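# Cap a marker and leave it on the desk

## Task

Push the cap fully home onto the marker so it clicks in place, with the capped marker resting on the desk; then release it and back the robot away. The robot must not topple or be left leaning, and the result must hold by itself once the robot no longer touches it.

## Robot and tools

ROBOT. A LinearBot: a base that can drive in any direction, carrying a column about 1.75 m tall. On the column a carriage moves up and down 1.0 m (lift_m). The carriage holds two identical arms, left and right, each with six joints and a two-finger gripper. Arm bases sit about 0.57 m + lift_m above the floor; carriage parts extend about 0.15 m below them. A hand reaches up to 0.78 m from its shoulder but only about 0.38 m below its arm base. The hand is about 0.16 m long, 0.1 m wide, 0.14 m wide when open. Parked arm joints 1-6: 0, 0.05, 0.05, 1.45, 0, 0; with both parked the robot is roughly 0.95 m wide by 0.7 m long. The wheel motors are strong (7 N m).

CAMERAS. carriage_camera is fixed on the carriage, facing forward and tilted about 20 degrees down. left_wrist_camera and right_wrist_camera look out beyond the fingertips. Images are 896x504.

FRAMES. Base frame: origin on the floor below the base centre, x forward, y left, z up. left_hand and right_hand readings are positions in this frame of the point between that hand's finger pads; quat_wxyz rotates base axes into hand axes (hand z runs along the fingers, fingers open along hand y; a hand pointing straight up with joints 1, 5, 6 at 0 reads 1,0,0,0). Odometry frame is the base frame where the scene began; base_odometry counts wheel rotation only, so slip looks like motion; heading is positive leftward, within -3.142..3.142. Hand readings can be off, more so when reaching far.

TOOLS. execute_actions: argument actions is a list holding one action or none (empty list just reports state and images). An action has base, joints, or both; they start together. base takes exactly one relative command, an offset from where the base last reported itself: translate_m (metres, forward positive, -2..2), strafe_m (metres, left positive, -2..2) or rotate_rad (radians, counter-clockwise/left positive, -6.3..6.3). joints is a set of absolute targets keyed by name: lift_m 0..1 m; per arm (left_/right_ prefix) joint1_rad -2.617..3.054 (swing about vertical, 0 forward, positive left), joint2_rad 0..3.141 (shoulder: 0 upper arm back and level, 1.57 up, 3.14 forward level), joint3_rad 0..3.141 (elbow: 0 folded, 3.14 straight), joint4_rad -1.57..1.57 (wrist pitch, positive lifts the fingertips), joint5_rad -1.57..1.57 (wrist yaw, positive turns fingertips right, opposite sense to joint1), joint6_rad -2.094..2.094 (roll about finger axis, positive clockwise viewed from forearm), gripper_m 0..0.093 (pad gap in metres). Done tolerances: lift 0.004, joint1 0.02, joint2/3 0.055, joint4 0.04, joint5/6 0.02, gripper 0.004. Omitted joints or base may keep pushing toward earlier targets. Unknown keys or out-of-range values reject the call and nothing moves. No action runs beyond 15 s. cameras picks which images come back (null or ["all"] for all, [] for none); the pictures line lists their order. wait: seconds 0..10, commands nothing and returns state and images. zoom_image: camera plus region [x0,y0,x1,y1] in pixels of that camera's latest full image, at most 504x504. finished_scene: scene number; ends the scene irreversibly and reports success. Replying without any tool call ends everything.

RESULTS. base_status and joint_status tell how each motion ended: done (for the base, wheels turned the commanded amount, slip included), off_target (settled away from target, may still push), contact_stop or time_out (target dropped, holding current spot). A gripper holding an object usually shows off_target. "joint command not followed" with a cause line means an arm's targets were blocked by a self-collision check (arms within a few mm of themselves or each other); the gripper part still runs and the blocked targets may be retried later. To free it, move just the blocked arm away first, then the other in a later call. on_its_own covers what the call did not command; "held at" is the held target, not the position. motor_effort gives percent of max effort (peak in brackets), with fixed bias and noise; lift effort that keeps dropping as the lift lowers means a hand rests on something; drive_wheels higher at rest than after a free move means the base still presses on something. ARM HIT means an arm struck the robot. MOTOR HOT warns from 75 °C; OVER-TEMPERATURE FAULT means a heat stop (at 90 °C the arm freezes 10 s; at 100 °C the arm goes limp and drops), reported as limit_stop_at_motor_heat; resend targets afterwards. Stretched arms heat quickly even empty. If one call reports a stop, later motion calls in the same reply are skipped.

CAUTIONS. Contact stops on base and lift come late or not at all; the base may roll about 0.3 m after an arm touches something, and arms during turns are unwatched. Arms and grippers never stop on contact and snap to targets once freed. After being blocked, back off about 0.2 m (or turn back), twice if still pressed. Avoid driving backward into a table edge under which the base fits. Grip force is about 45-60 N per pad. A level hand sags 10-17 cm under 1 kg. The robot tips easily with carriage high, arms extended, loads held, pulling, or abrupt stops; only images reveal a lean. Never let the arms collide or press on each other. Avoid drops, slips, slams and hard pushes; finish only when the capped marker sits on the desk untouched and the robot is upright and clear.

Each tool is called after "Request:" as name([rows], argument=value, ...), one row to a line, values as JSON.

## Session

I'll start by looking at the current state.

Request:
execute_actions(actions=[])

Scene clock: 0.00 s.
base_odometry: x=+0.000 y=+0.000 heading=+0.000 (m, m, rad; odometry frame)
base_status: not commanded
joint_positions: lift_m=+0.303 left_joint1_rad=+0.015 left_joint2_rad=+0.047 left_joint3_rad=+0.051 left_joint4_rad=+1.480 left_joint5_rad=+0.052 left_joint6_rad=+0.015 left_gripper_m=+0.095 right_joint1_rad=+0.021 right_joint2_rad=+0.025 right_joint3_rad=+0.020 right_joint4_rad=+1.431 right_joint5_rad=-0.005 right_joint6_rad=-0.023 right_gripper_m=+0.095
joint_status: not commanded
motor_effort: lift_m=+18 drive_wheels=-2 (%)
left_hand: x=+0.2957 y=+0.3374 z=+1.2949 quat_wxyz=(+0.999, +0.026, +0.043, +0.014) (m; base frame)
right_hand: x=+0.3101 y=-0.3444 z=+1.2854 quat_wxyz=(+0.997, -0.004, +0.073, -0.001) (m; base frame)
pictures: carriage_camera, left_wrist_camera, right_wrist_camera
Images, in order (width x height): carriage_camera 896x504, left_wrist_camera 896x504, right_wrist_camera 896x504.

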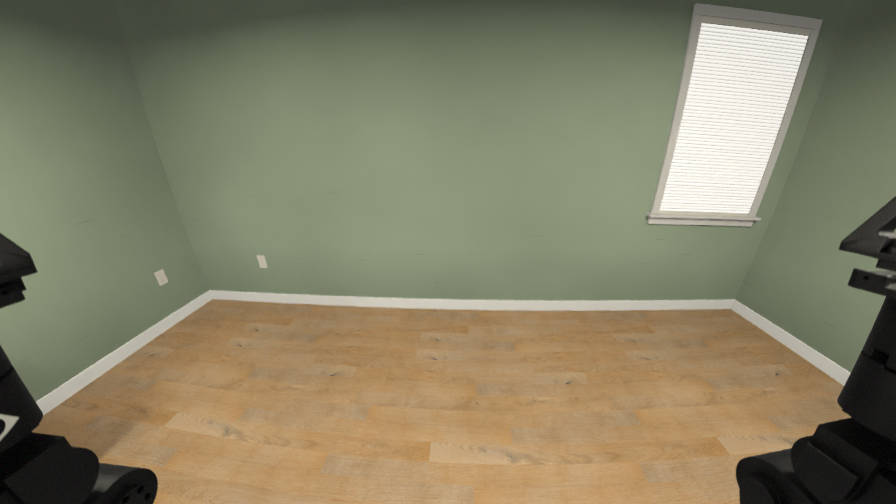

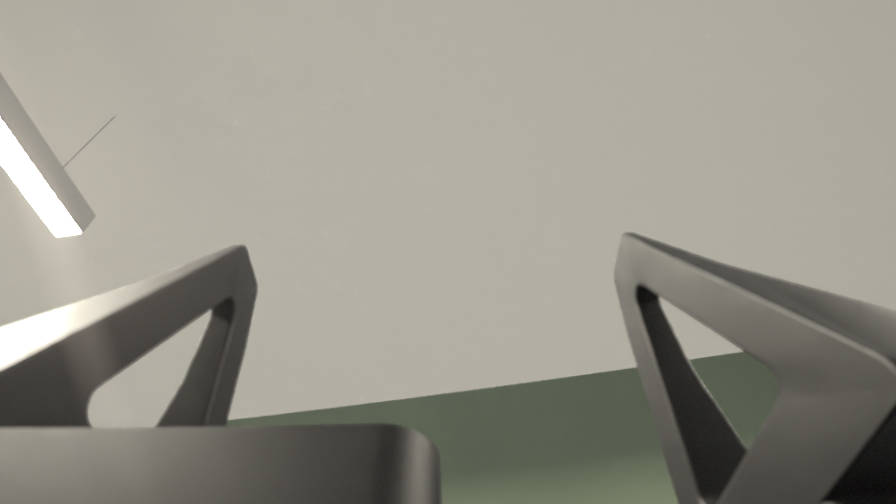

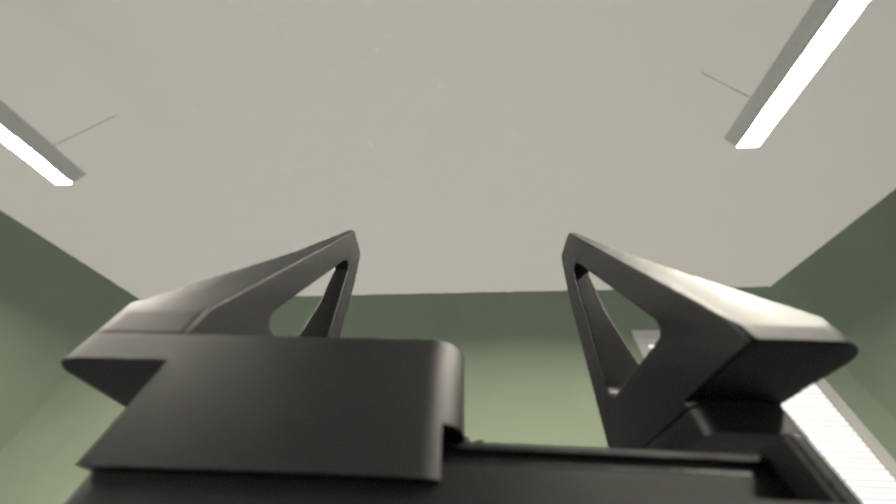

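Request:
execute_actions([
  {"base": {"rotate_rad": 2.0}},
], cameras=["carriage_camera"])

Scene clock: 3.57 s.
base_odometry: x=+0.000 y=+0.000 heading=+2.000 (m, m, rad; odometry frame)
base_status: done
joint_positions: lift_m=+0.303 left_joint1_rad=+0.015 left_joint2_rad=+0.047 left_joint3_rad=+0.051 left_joint4_rad=+1.480 left_joint5_rad=+0.052 left_joint6_rad=+0.015 left_gripper_m=+0.095 right_joint1_rad=+0.021 right_joint2_rad=+0.025 right_joint3_rad=+0.020 right_joint4_rad=+1.430 right_joint5_rad=-0.005 right_joint6_rad=-0.023 right_gripper_m=+0.095
joint_status: not commanded
motor_effort: lift_m=+18(18) drive_wheels=+4(15) (%)
left_hand: x=+0.2957 y=+0.3374 z=+1.2949 quat_wxyz=(+0.999, +0.026, +0.043, +0.014) (m; base frame)
right_hand: x=+0.3104 y=-0.3444 z=+1.2854 quat_wxyz=(+0.997, -0.004, +0.073, -0.001) (m; base frame)
pictures: carriage_camera
Images, in order (width x height): carriage_camera 896x504.

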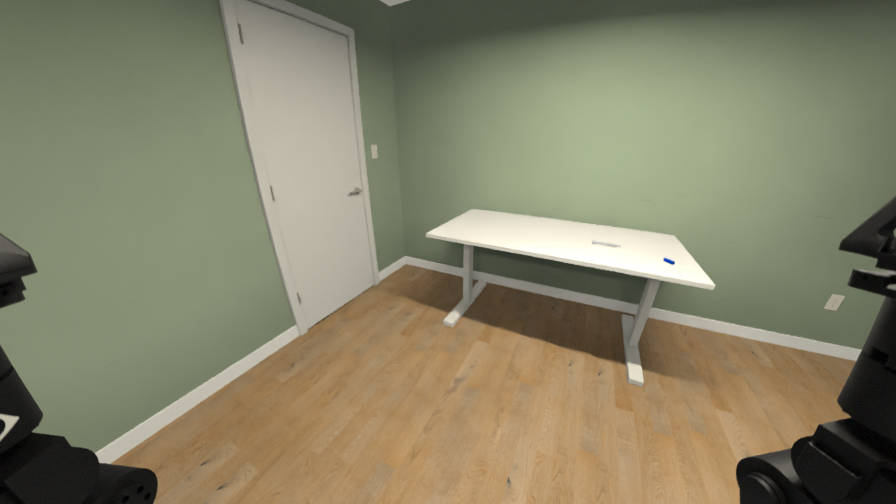

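Request:
execute_actions([
  {"base": {"rotate_rad": -0.45}},
], cameras=["carriage_camera"])

Scene clock: 5.43 s.
base_odometry: x=+0.000 y=+0.000 heading=+1.551 (m, m, rad; odometry frame)
base_status: done
joint_positions: lift_m=+0.303 left_joint1_rad=+0.015 left_joint2_rad=+0.047 left_joint3_rad=+0.051 left_joint4_rad=+1.480 left_joint5_rad=+0.052 left_joint6_rad=+0.015 left_gripper_m=+0.095 right_joint1_rad=+0.021 right_joint2_rad=+0.025 right_joint3_rad=+0.020 right_joint4_rad=+1.430 right_joint5_rad=-0.005 right_joint6_rad=-0.023 right_gripper_m=+0.095
joint_status: not commanded
motor_effort: lift_m=+18(18) drive_wheels=-17(17) (%)
left_hand: x=+0.2957 y=+0.3374 z=+1.2949 quat_wxyz=(+0.999, +0.026, +0.043, +0.014) (m; base frame)
right_hand: x=+0.3104 y=-0.3444 z=+1.2854 quat_wxyz=(+0.997, -0.004, +0.073, -0.001) (m; base frame)
pictures: carriage_camera
Images, in order (width x height): carriage_camera 896x504.

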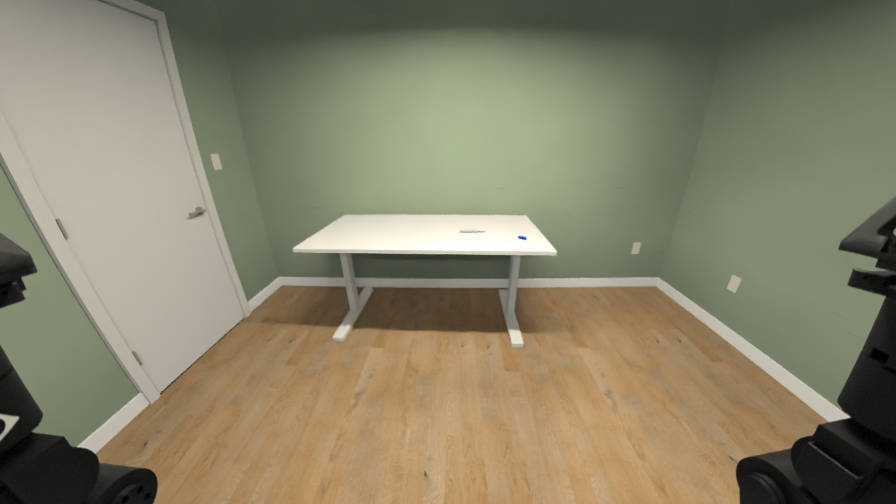

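Request:
zoom_image(camera="carriage_camera", region=[420, 200, 580, 270])

Region (420, 200, 580, 270) of carriage_camera's 896x504 image, scaled by 3.150, with more detail than that image has; it fills the top 220 rows of this view, and the rest is white.

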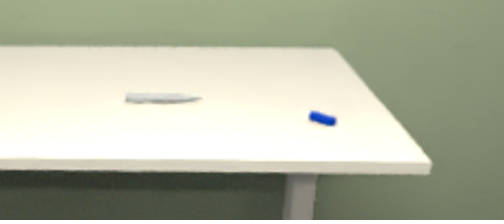

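Request:
execute_actions([
  {"base": {"strafe_m": -0.3}, "joints": {"lift_m": 0.42}},
], cameras=[])

Request:
execute_actions([
  {"base": {"translate_m": 0.9}},
], cameras=["carriage_camera"])

Scene clock: 8.67 s.
base_odometry: x=+0.300 y=-0.006 heading=+1.552 (m, m, rad; odometry frame)
base_status: done
joint_positions: lift_m=+0.420 left_joint1_rad=+0.015 left_joint2_rad=+0.047 left_joint3_rad=+0.051 left_joint4_rad=+1.481 left_joint5_rad=+0.052 left_joint6_rad=+0.015 left_gripper_m=+0.095 right_joint1_rad=+0.021 right_joint2_rad=+0.025 right_joint3_rad=+0.020 right_joint4_rad=+1.429 right_joint5_rad=-0.005 right_joint6_rad=-0.023 right_gripper_m=+0.095
joint_status: all done
motor_effort: lift_m=+18(22) drive_wheels=-9(17) (%)
left_hand: x=+0.2954 y=+0.3374 z=+1.4122 quat_wxyz=(+0.999, +0.026, +0.043, +0.014) (m; base frame)
right_hand: x=+0.3106 y=-0.3444 z=+1.4027 quat_wxyz=(+0.997, -0.004, +0.073, -0.001) (m; base frame)
pictures: none
No camera images: the call's "cameras" was empty. Leave "cameras" out to get every camera's image.

Scene clock: 12.73 s.
base_odometry: x=+0.318 y=+0.894 heading=+1.551 (m, m, rad; odometry frame)
base_status: done
joint_positions: lift_m=+0.420 left_joint1_rad=+0.015 left_joint2_rad=+0.047 left_joint3_rad=+0.051 left_joint4_rad=+1.481 left_joint5_rad=+0.052 left_joint6_rad=+0.015 left_gripper_m=+0.095 right_joint1_rad=+0.021 right_joint2_rad=+0.025 right_joint3_rad=+0.020 right_joint4_rad=+1.429 right_joint5_rad=-0.005 right_joint6_rad=-0.023 right_gripper_m=+0.095
joint_status: not commanded
motor_effort: lift_m=+18(19) drive_wheels=-7(14) (%)
left_hand: x=+0.2954 y=+0.3374 z=+1.4122 quat_wxyz=(+0.999, +0.026, +0.043, +0.014) (m; base frame)
right_hand: x=+0.3105 y=-0.3444 z=+1.4027 quat_wxyz=(+0.997, -0.004, +0.073, -0.001) (m; base frame)
pictures: carriage_camera
Images, in order (width x height): carriage_camera 896x504.

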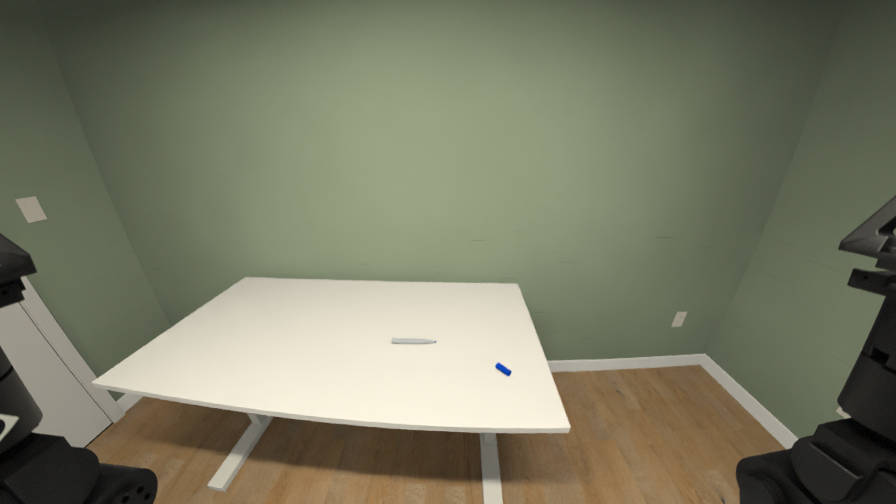

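Request:
zoom_image(camera="carriage_camera", region=[370, 310, 550, 400])

Region (370, 310, 550, 400) of carriage_camera's 896x504 image, scaled by 2.800, with more detail than that image has.

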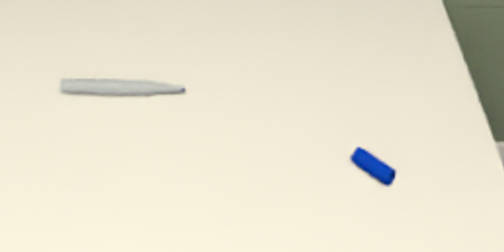

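Request:
execute_actions([
  {"base": {"translate_m": 0.25}, "joints": {"left_joint2_rad": 1.6, "left_joint3_rad": 1.3, "left_joint4_rad": -1.27, "right_joint2_rad": 1.2, "right_joint3_rad": 1.2, "right_joint4_rad": -1.5}},
])

Scene clock: 15.77 s.
base_odometry: x=+0.323 y=+1.144 heading=+1.550 (m, m, rad; odometry frame)
base_status: done
joint_positions: lift_m=+0.420 left_joint1_rad=+0.015 left_joint2_rad=+1.606 left_joint3_rad=+1.276 left_joint4_rad=-1.261 left_joint5_rad=+0.052 left_joint6_rad=+0.015 left_gripper_m=+0.095 right_joint1_rad=+0.021 right_joint2_rad=+1.202 right_joint3_rad=+1.165 right_joint4_rad=-1.492 right_joint5_rad=-0.005 right_joint6_rad=-0.023 right_gripper_m=+0.095
joint_status: all done
motor_effort: lift_m=+19(18) drive_wheels=-9(15) (%)
left_hand: x=+0.5489 y=+0.3413 z=+1.0897 quat_wxyz=(-0.010, +0.000, +1.000, -0.026) (m; base frame)
right_hand: x=+0.4553 y=-0.3414 z=+1.1454 quat_wxyz=(+0.021, -0.022, +1.000, +0.003) (m; base frame)
pictures: carriage_camera, left_wrist_camera, right_wrist_camera
Images, in order (width x height): carriage_camera 896x504, left_wrist_camera 896x504, right_wrist_camera 896x504.

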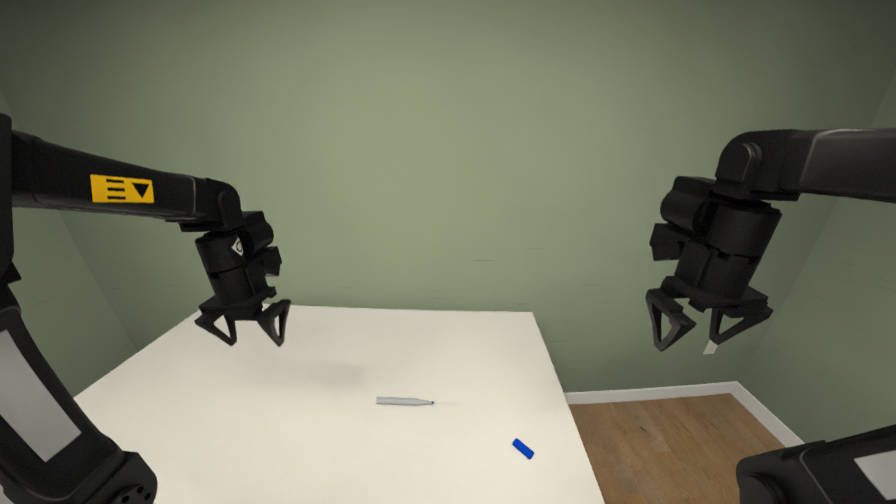

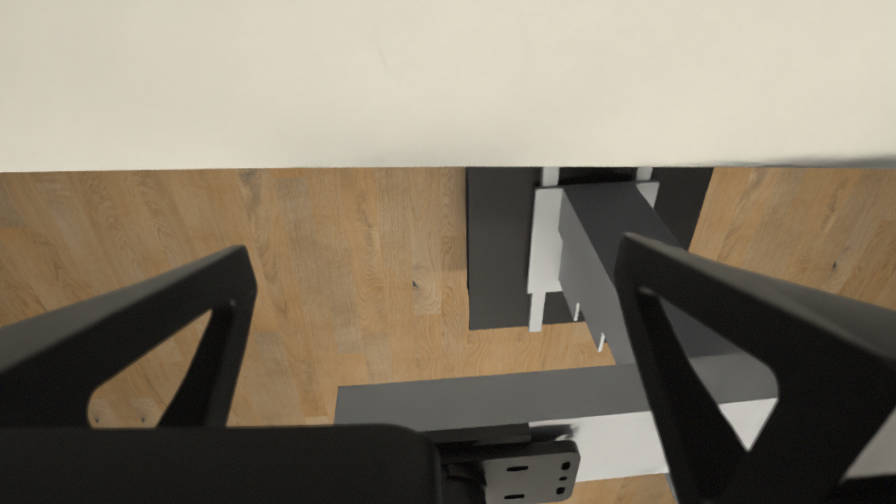

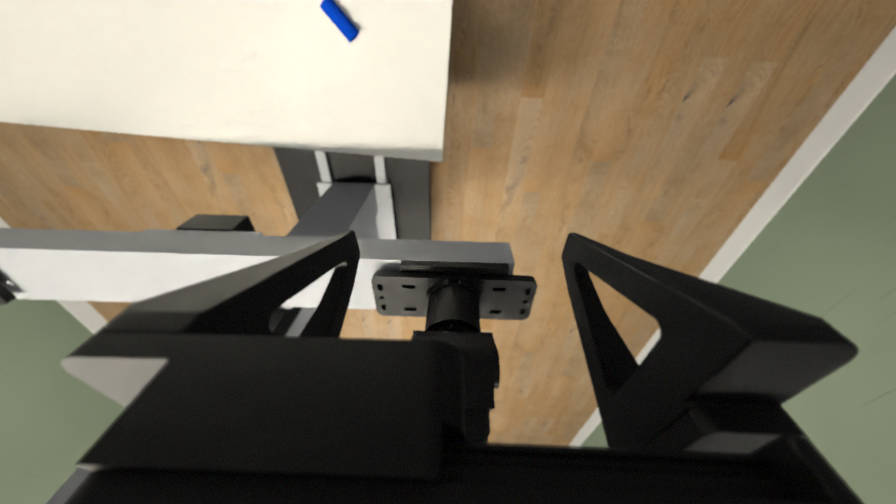

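Request:
zoom_image(camera="right_wrist_camera", region=[280, 0, 400, 60])

Request:
zoom_image(camera="carriage_camera", region=[360, 380, 560, 480])

Region (280, 0, 400, 60) of right_wrist_camera's 896x504 image, scaled by 4.200, with more detail than that image has.

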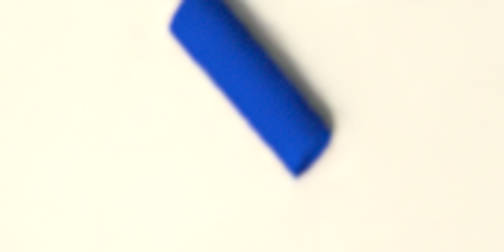

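Region (360, 380, 560, 480) of carriage_camera's 896x504 image, scaled by 2.520, with more detail than that image has.

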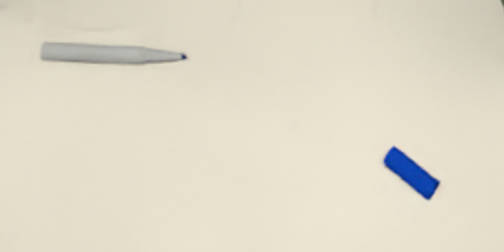

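Request:
execute_actions([
  {"base": {"strafe_m": -0.15}, "joints": {"lift_m": 0.45, "right_joint1_rad": 0.784, "right_joint2_rad": 2.68, "right_joint3_rad": 1.03, "right_joint4_rad": 0.888, "right_joint5_rad": 0, "right_joint6_rad": 0}},
], cameras=[])

Request:
execute_actions([
  {"base": {"translate_m": -0.05}, "joints": {"left_joint1_rad": -0.078, "left_joint2_rad": 2.78, "left_joint3_rad": 1.92, "left_joint4_rad": -0.68, "left_joint5_rad": 0, "left_joint6_rad": -1.57}},
])

Scene clock: 22.13 s.
base_odometry: x=+0.473 y=+1.141 heading=+1.551 (m, m, rad; odometry frame)
base_status: done
joint_positions: lift_m=+0.450 left_joint1_rad=+0.015 left_joint2_rad=+1.606 left_joint3_rad=+1.287 left_joint4_rad=-1.264 left_joint5_rad=+0.052 left_joint6_rad=+0.015 left_gripper_m=+0.095 right_joint1_rad=+0.784 right_joint2_rad=+2.678 right_joint3_rad=+1.054 right_joint4_rad=+0.876 right_joint5_rad=-0.001 right_joint6_rad=-0.005 right_gripper_m=+0.095
joint_status: all done
motor_effort: lift_m=+18(22) drive_wheels=-3(10) (%)
left_hand: x=+0.5510 y=+0.3413 z=+1.1223 quat_wxyz=(-0.006, +0.000, +1.000, -0.026) (m; base frame)
right_hand: x=+0.6151 y=-0.0049 z=+0.8268 quat_wxyz=(+0.369, -0.352, +0.846, +0.152) (m; base frame)
pictures: none
No camera images: the call's "cameras" was empty. Leave "cameras" out to get every camera's image.

Scene clock: 23.87 s.
base_odometry: x=+0.473 y=+1.092 heading=+1.550 (m, m, rad; odometry frame)
base_status: done
joint_positions: lift_m=+0.450 left_joint1_rad=-0.078 left_joint2_rad=+2.795 left_joint3_rad=+1.905 left_joint4_rad=-0.684 left_joint5_rad=+0.002 left_joint6_rad=-1.565 left_gripper_m=+0.095 right_joint1_rad=+0.784 right_joint2_rad=+2.678 right_joint3_rad=+1.054 right_joint4_rad=+0.876 right_joint5_rad=-0.001 right_joint6_rad=-0.005 right_gripper_m=+0.095
joint_status: all done
motor_effort: lift_m=+18(18) drive_wheels=-4(7) (%)
left_hand: x=+0.7400 y=+0.3091 z=+0.8152 quat_wxyz=(-0.002, -0.677, +0.736, +0.001) (m; base frame)
right_hand: x=+0.6152 y=-0.0048 z=+0.8270 quat_wxyz=(+0.370, -0.352, +0.846, +0.152) (m; base frame)
pictures: carriage_camera, left_wrist_camera, right_wrist_camera
Images, in order (width x height): carriage_camera 896x504, left_wrist_camera 896x504, right_wrist_camera 896x504.

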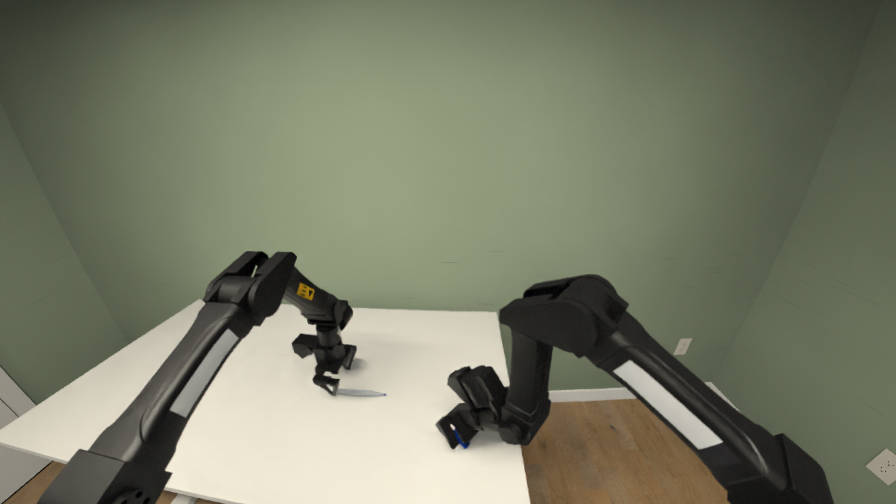

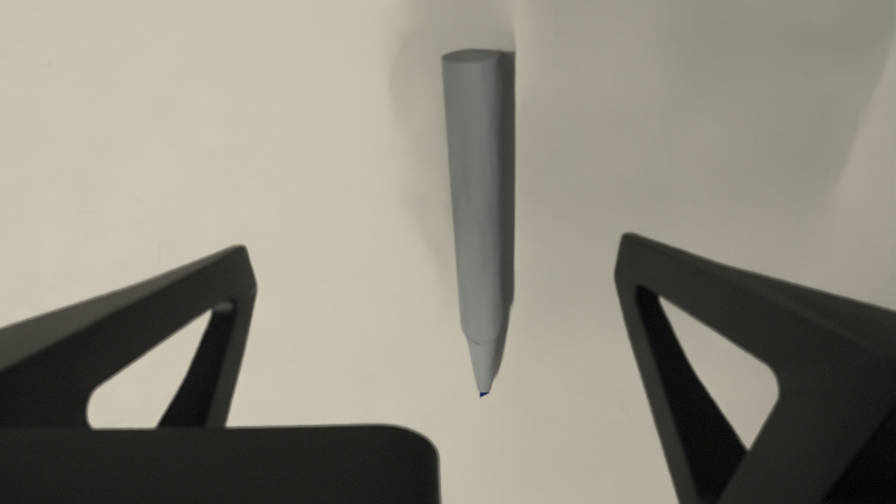

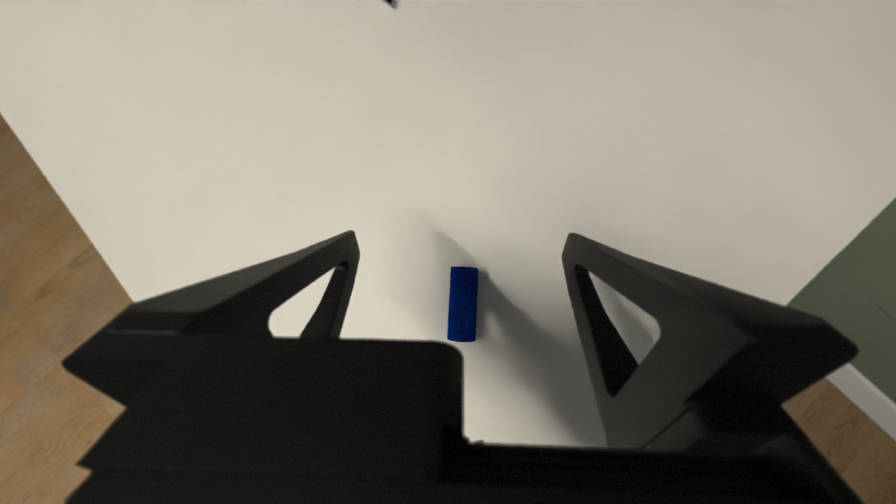

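Request:
execute_actions([
  {"joints": {"lift_m": 0.40, "left_joint2_rad": 2.826, "left_joint3_rad": 2.035, "left_joint4_rad": -0.746, "right_joint2_rad": 2.675, "right_joint3_rad": 0.95, "right_joint4_rad": 0.935}},
])

Scene clock: 25.50 s.
base_odometry: x=+0.473 y=+1.092 heading=+1.550 (m, m, rad; odometry frame)
base_status: not commanded
joint_positions: lift_m=+0.400 left_joint1_rad=-0.078 left_joint2_rad=+2.835 left_joint3_rad=+2.015 left_joint4_rad=-0.740 left_joint5_rad=+0.002 left_joint6_rad=-1.565 left_gripper_m=+0.095 right_joint1_rad=+0.784 right_joint2_rad=+2.682 right_joint3_rad=+0.964 right_joint4_rad=+0.919 right_joint5_rad=-0.001 right_joint6_rad=-0.005 right_gripper_m=+0.095
joint_status: all done
motor_effort: lift_m=+16(16) drive_wheels=-4(4) (%)
left_hand: x=+0.7570 y=+0.3078 z=+0.7701 quat_wxyz=(+0.003, -0.677, +0.736, -0.005) (m; base frame)
right_hand: x=+0.5930 y=-0.0271 z=+0.7642 quat_wxyz=(+0.348, -0.356, +0.855, +0.143) (m; base frame)
pictures: carriage_camera, left_wrist_camera, right_wrist_camera
Images, in order (width x height): carriage_camera 896x504, left_wrist_camera 896x504, right_wrist_camera 896x504.

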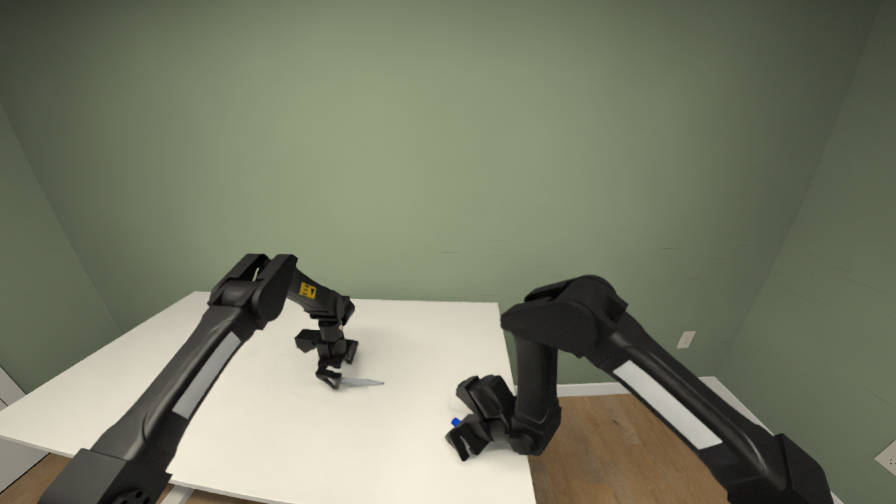

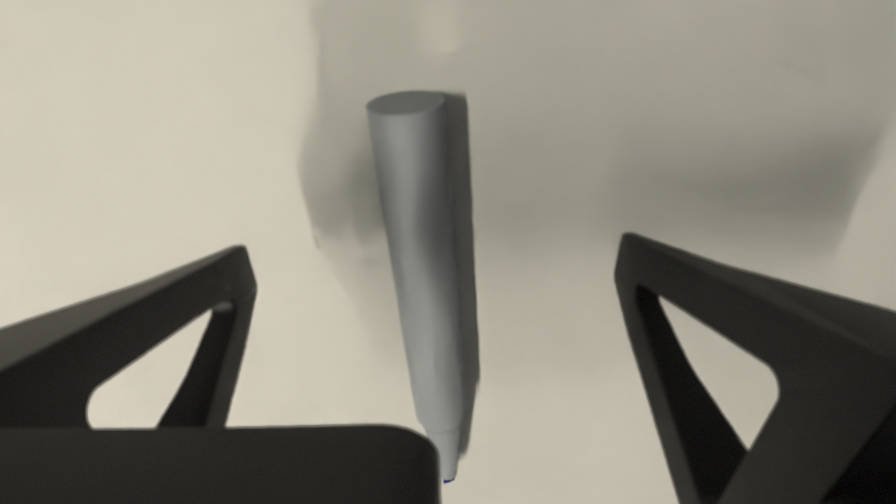

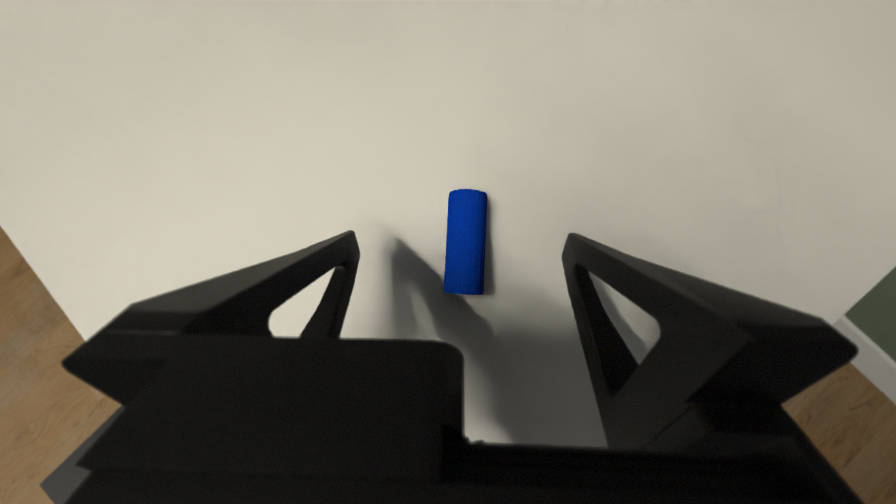

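Request:
execute_actions([
  {"joints": {"lift_m": 0.378}},
])

Scene clock: 26.27 s.
base_odometry: x=+0.473 y=+1.092 heading=+1.550 (m, m, rad; odometry frame)
base_status: not commanded
joint_positions: lift_m=+0.378 left_joint1_rad=-0.078 left_joint2_rad=+2.838 left_joint3_rad=+2.020 left_joint4_rad=-0.743 left_joint5_rad=+0.002 left_joint6_rad=-1.565 left_gripper_m=+0.095 right_joint1_rad=+0.784 right_joint2_rad=+2.682 right_joint3_rad=+0.964 right_joint4_rad=+0.938 right_joint5_rad=-0.003 right_joint6_rad=-0.001 right_gripper_m=+0.095
joint_status: all done
motor_effort: lift_m=+16(17) drive_wheels=-4(1) (%)
left_hand: x=+0.7574 y=+0.3077 z=+0.7478 quat_wxyz=(+0.003, -0.677, +0.736, -0.004) (m; base frame)
right_hand: x=+0.5950 y=-0.0244 z=+0.7455 quat_wxyz=(+0.356, -0.354, +0.852, +0.148) (m; base frame)
pictures: carriage_camera, left_wrist_camera, right_wrist_camera
Images, in order (width x height): carriage_camera 896x504, left_wrist_camera 896x504, right_wrist_camera 896x504.

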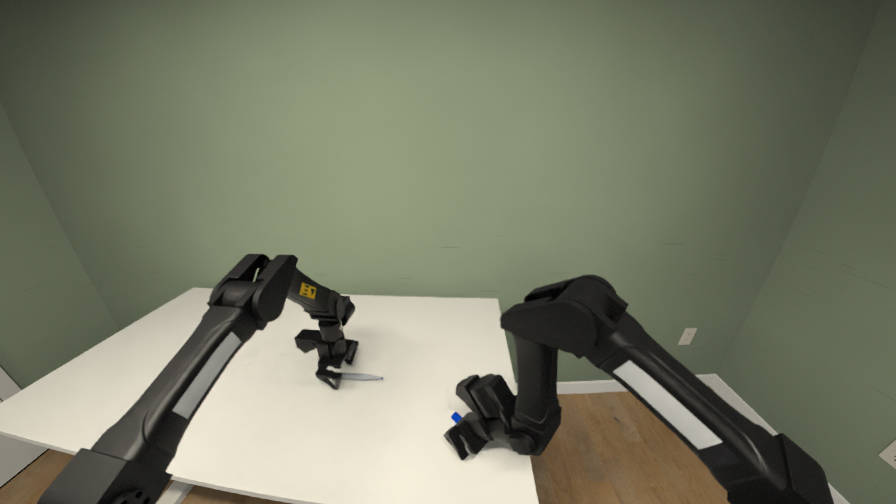

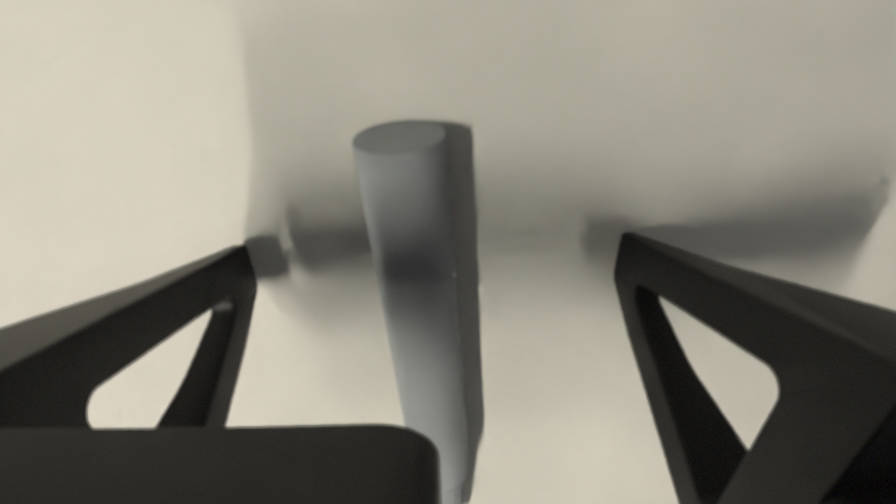

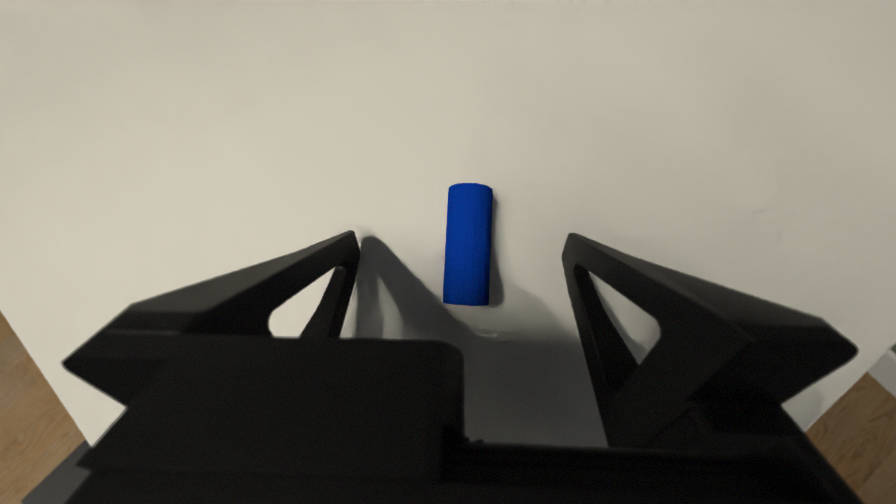

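Request:
execute_actions([
  {"joints": {"left_gripper_m": 0.0, "right_gripper_m": 0.0}},
])

Scene clock: 27.10 s.
base_odometry: x=+0.473 y=+1.092 heading=+1.550 (m, m, rad; odometry frame)
base_status: not commanded
joint_positions: lift_m=+0.378 left_joint1_rad=-0.078 left_joint2_rad=+2.838 left_joint3_rad=+2.020 left_joint4_rad=-0.743 left_joint5_rad=+0.002 left_joint6_rad=-1.565 left_gripper_m=+0.018 right_joint1_rad=+0.784 right_joint2_rad=+2.682 right_joint3_rad=+0.964 right_joint4_rad=+0.938 right_joint5_rad=-0.003 right_joint6_rad=-0.001 right_gripper_m=+0.019
joint_status: left_gripper_m off_target (ended at +0.018, target +0.000); right_gripper_m off_target (ended at +0.019, target +0.000)
motor_effort: lift_m=+17(16) drive_wheels=+0(4) (%)
left_hand: x=+0.7574 y=+0.3077 z=+0.7478 quat_wxyz=(+0.003, -0.677, +0.736, -0.004) (m; base frame)
right_hand: x=+0.5950 y=-0.0244 z=+0.7455 quat_wxyz=(+0.356, -0.354, +0.852, +0.148) (m; base frame)
pictures: carriage_camera, left_wrist_camera, right_wrist_camera
Images, in order (width x height): carriage_camera 896x504, left_wrist_camera 896x504, right_wrist_camera 896x504.

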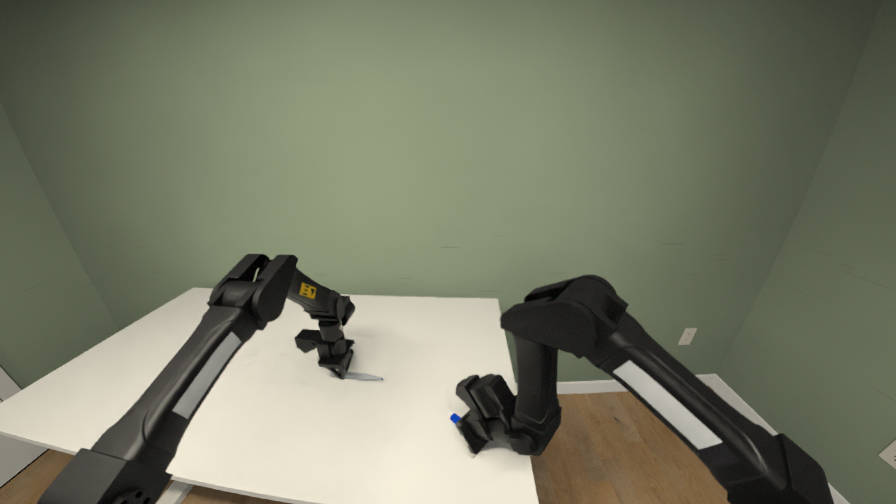

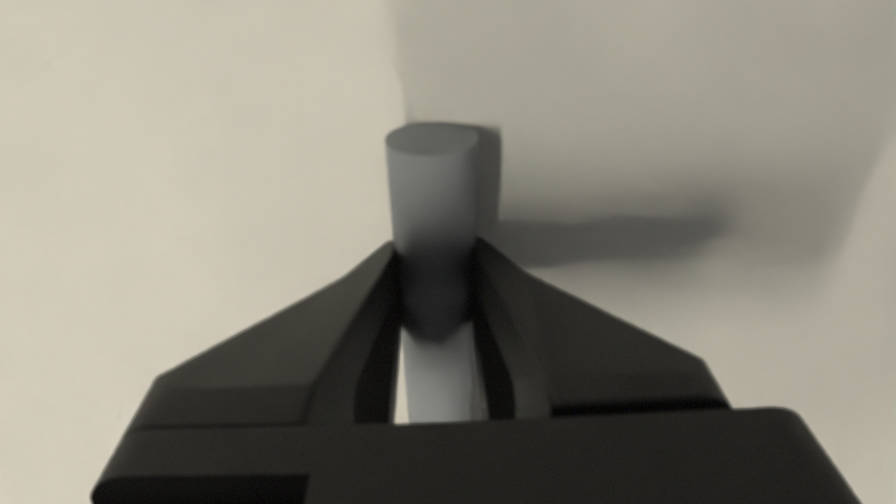

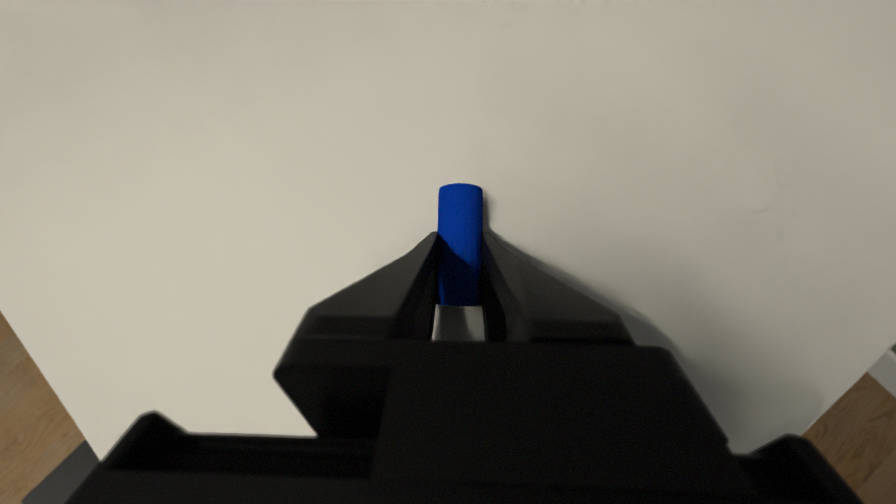

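Request:
execute_actions([
  {"joints": {"lift_m": 0.5}},
], cameras=[])

Scene clock: 28.60 s.
base_odometry: x=+0.473 y=+1.092 heading=+1.550 (m, m, rad; odometry frame)
base_status: not commanded
joint_positions: lift_m=+0.500 left_joint1_rad=-0.078 left_joint2_rad=+2.833 left_joint3_rad=+2.020 left_joint4_rad=-0.746 left_joint5_rad=+0.002 left_joint6_rad=-1.565 left_gripper_m=+0.018 right_joint1_rad=+0.784 right_joint2_rad=+2.682 right_joint3_rad=+0.964 right_joint4_rad=+0.931 right_joint5_rad=-0.002 right_joint6_rad=-0.001 right_gripper_m=+0.019
joint_status: all done
motor_effort: lift_m=+18(22) drive_wheels=-5(0) (%)
left_hand: x=+0.7581 y=+0.3077 z=+0.8716 quat_wxyz=(+0.003, -0.677, +0.736, -0.005) (m; base frame)
right_hand: x=+0.5943 y=-0.0254 z=+0.8660 quat_wxyz=(+0.353, -0.354, +0.854, +0.147) (m; base frame)
pictures: none
No camera images: the call's "cameras" was empty. Leave "cameras" out to get every camera's image.

Request:
execute_actions([
  {"base": {"strafe_m": 0.2}, "joints": {"lift_m": 0.55, "right_joint1_rad": 0.6, "right_joint2_rad": 3.09, "right_joint3_rad": 2.31, "right_joint4_rad": -1.55, "left_joint1_rad": -0.2, "left_joint2_rad": 2.44, "left_joint3_rad": 0.99, "left_joint4_rad": 1.45, "left_joint6_rad": 0.0}},
])

Scene clock: 31.57 s.
base_odometry: x=+0.273 y=+1.095 heading=+1.551 (m, m, rad; odometry frame)
base_status: done
joint_positions: lift_m=+0.550 left_joint1_rad=-0.203 left_joint2_rad=+2.458 left_joint3_rad=+1.001 left_joint4_rad=+1.428 left_joint5_rad=+0.003 left_joint6_rad=-0.006 left_gripper_m=+0.018 right_joint1_rad=+0.597 right_joint2_rad=+3.097 right_joint3_rad=+2.288 right_joint4_rad=-1.537 right_joint5_rad=+0.006 right_joint6_rad=-0.001 right_gripper_m=+0.019
joint_status: all done
motor_effort: lift_m=+18(22) drive_wheels=-5(12) (%)
left_hand: x=+0.8193 y=+0.2328 z=+1.1468 quat_wxyz=(+0.693, +0.072, +0.714, -0.074) (m; base frame)
right_hand: x=+0.5419 y=-0.1648 z=+0.9244 quat_wxyz=(-0.361, -0.274, +0.884, -0.113) (m; base frame)
pictures: carriage_camera, left_wrist_camera, right_wrist_camera
Images, in order (width x height): carriage_camera 896x504, left_wrist_camera 896x504, right_wrist_camera 896x504.

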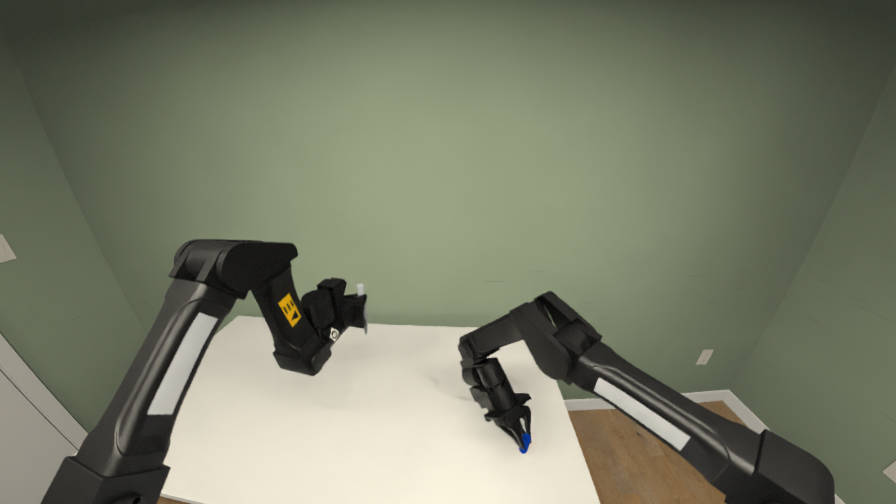

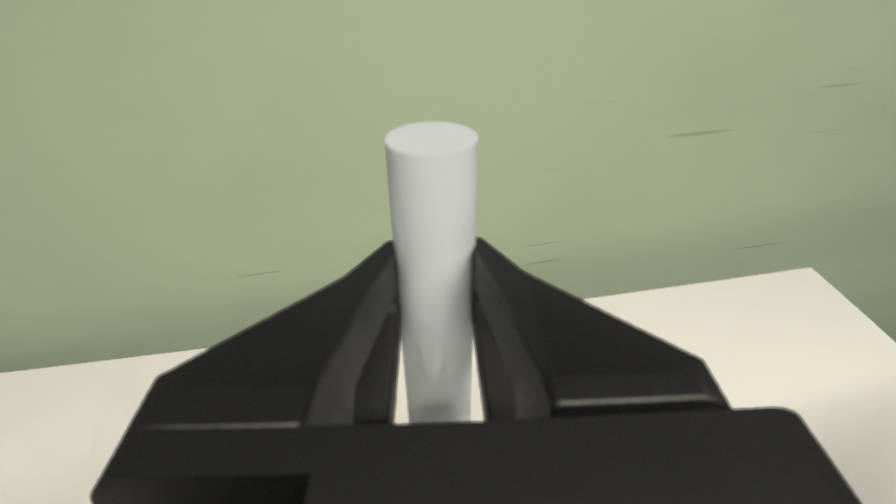

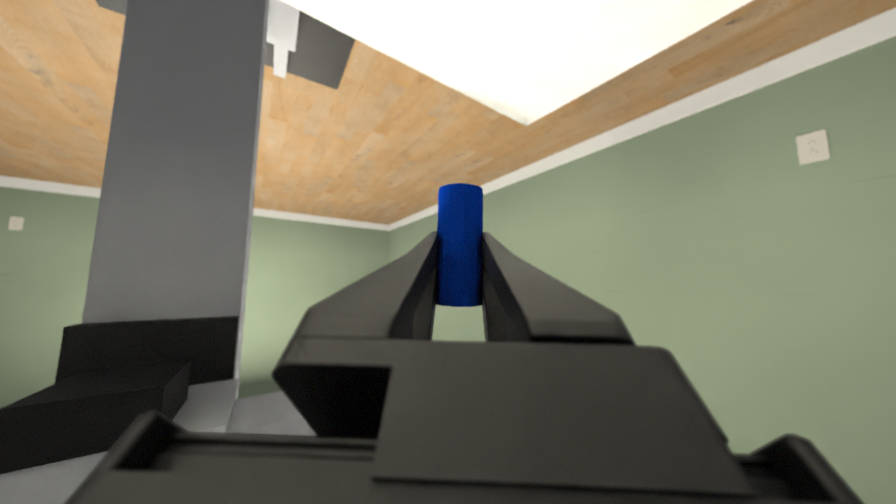

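Request:
zoom_image(camera="carriage_camera", region=[470, 390, 570, 470])

Region (470, 390, 570, 470) of carriage_camera's 896x504 image, scaled by 5.040, with more detail than that image has; it fills the top 403 rows of this view, and the rest is white.

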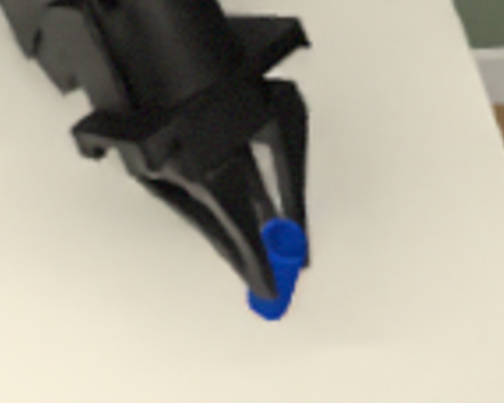

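Request:
execute_actions([
  {"joints": {"lift_m": 0.41}},
], cameras=["carriage_camera", "right_wrist_camera"])

Scene clock: 32.97 s.
base_odometry: x=+0.273 y=+1.095 heading=+1.551 (m, m, rad; odometry frame)
base_status: not commanded
joint_positions: lift_m=+0.410 left_joint1_rad=-0.203 left_joint2_rad=+2.449 left_joint3_rad=+0.999 left_joint4_rad=+1.429 left_joint5_rad=+0.003 left_joint6_rad=-0.006 left_gripper_m=+0.018 right_joint1_rad=+0.597 right_joint2_rad=+3.097 right_joint3_rad=+2.288 right_joint4_rad=-1.540 right_joint5_rad=+0.005 right_joint6_rad=-0.001 right_gripper_m=+0.019
joint_status: all done
motor_effort: lift_m=+17(17) drive_wheels=-4(5) (%)
left_hand: x=+0.8197 y=+0.2327 z=+1.0119 quat_wxyz=(+0.696, +0.072, +0.711, -0.074) (m; base frame)
right_hand: x=+0.5413 y=-0.1649 z=+0.7852 quat_wxyz=(-0.362, -0.273, +0.884, -0.113) (m; base frame)
pictures: carriage_camera, right_wrist_camera
Images, in order (width x height): carriage_camera 896x504, right_wrist_camera 896x504.

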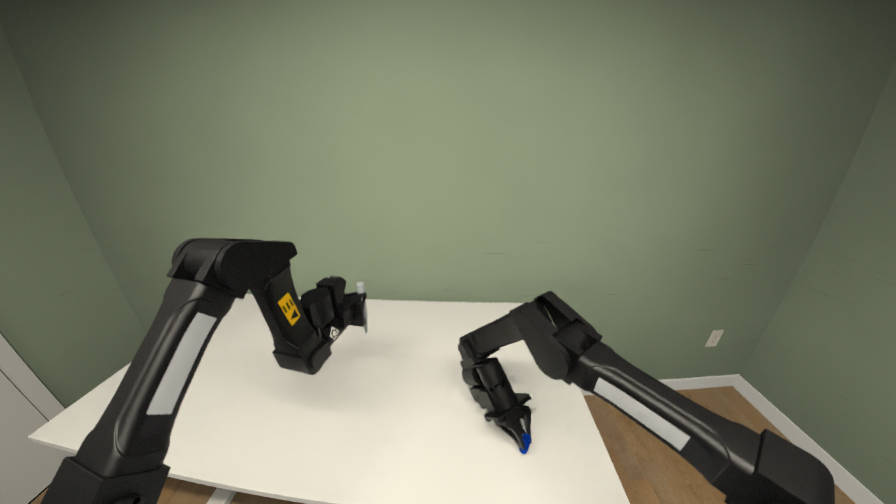

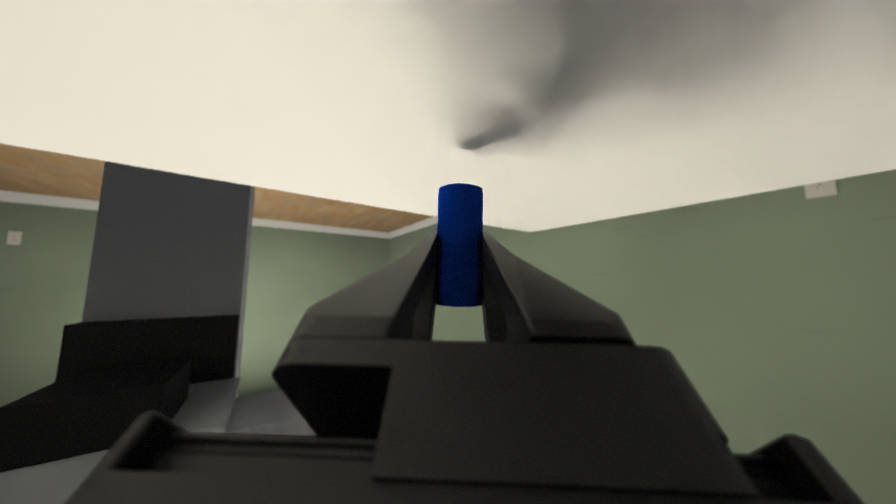

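Request:
execute_actions([
  {"joints": {"lift_m": 0.396}},
], cameras=["right_wrist_camera"])

Scene clock: 33.67 s.
base_odometry: x=+0.273 y=+1.095 heading=+1.551 (m, m, rad; odometry frame)
base_status: not commanded
joint_positions: lift_m=+0.396 left_joint1_rad=-0.203 left_joint2_rad=+2.450 left_joint3_rad=+0.998 left_joint4_rad=+1.430 left_joint5_rad=+0.003 left_joint6_rad=-0.006 left_gripper_m=+0.018 right_joint1_rad=+0.597 right_joint2_rad=+3.099 right_joint3_rad=+2.288 right_joint4_rad=-1.541 right_joint5_rad=+0.004 right_joint6_rad=-0.001 right_gripper_m=+0.019
joint_status: all done
motor_effort: lift_m=+17(17) drive_wheels=-5(5) (%)
left_hand: x=+0.8193 y=+0.2328 z=+0.9971 quat_wxyz=(+0.695, +0.072, +0.711, -0.074) (m; base frame)
right_hand: x=+0.5406 y=-0.1653 z=+0.7706 quat_wxyz=(-0.364, -0.273, +0.883, -0.114) (m; base frame)
pictures: right_wrist_camera
Images, in order (width x height): right_wrist_camera 896x504.

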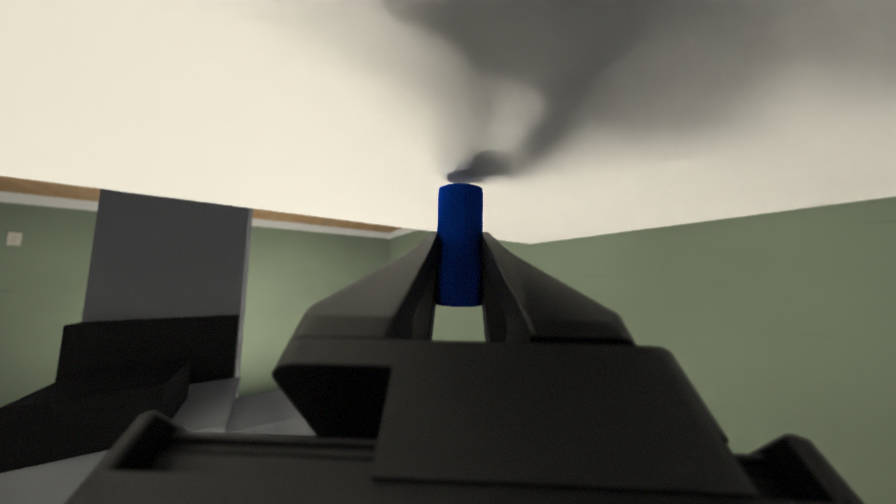

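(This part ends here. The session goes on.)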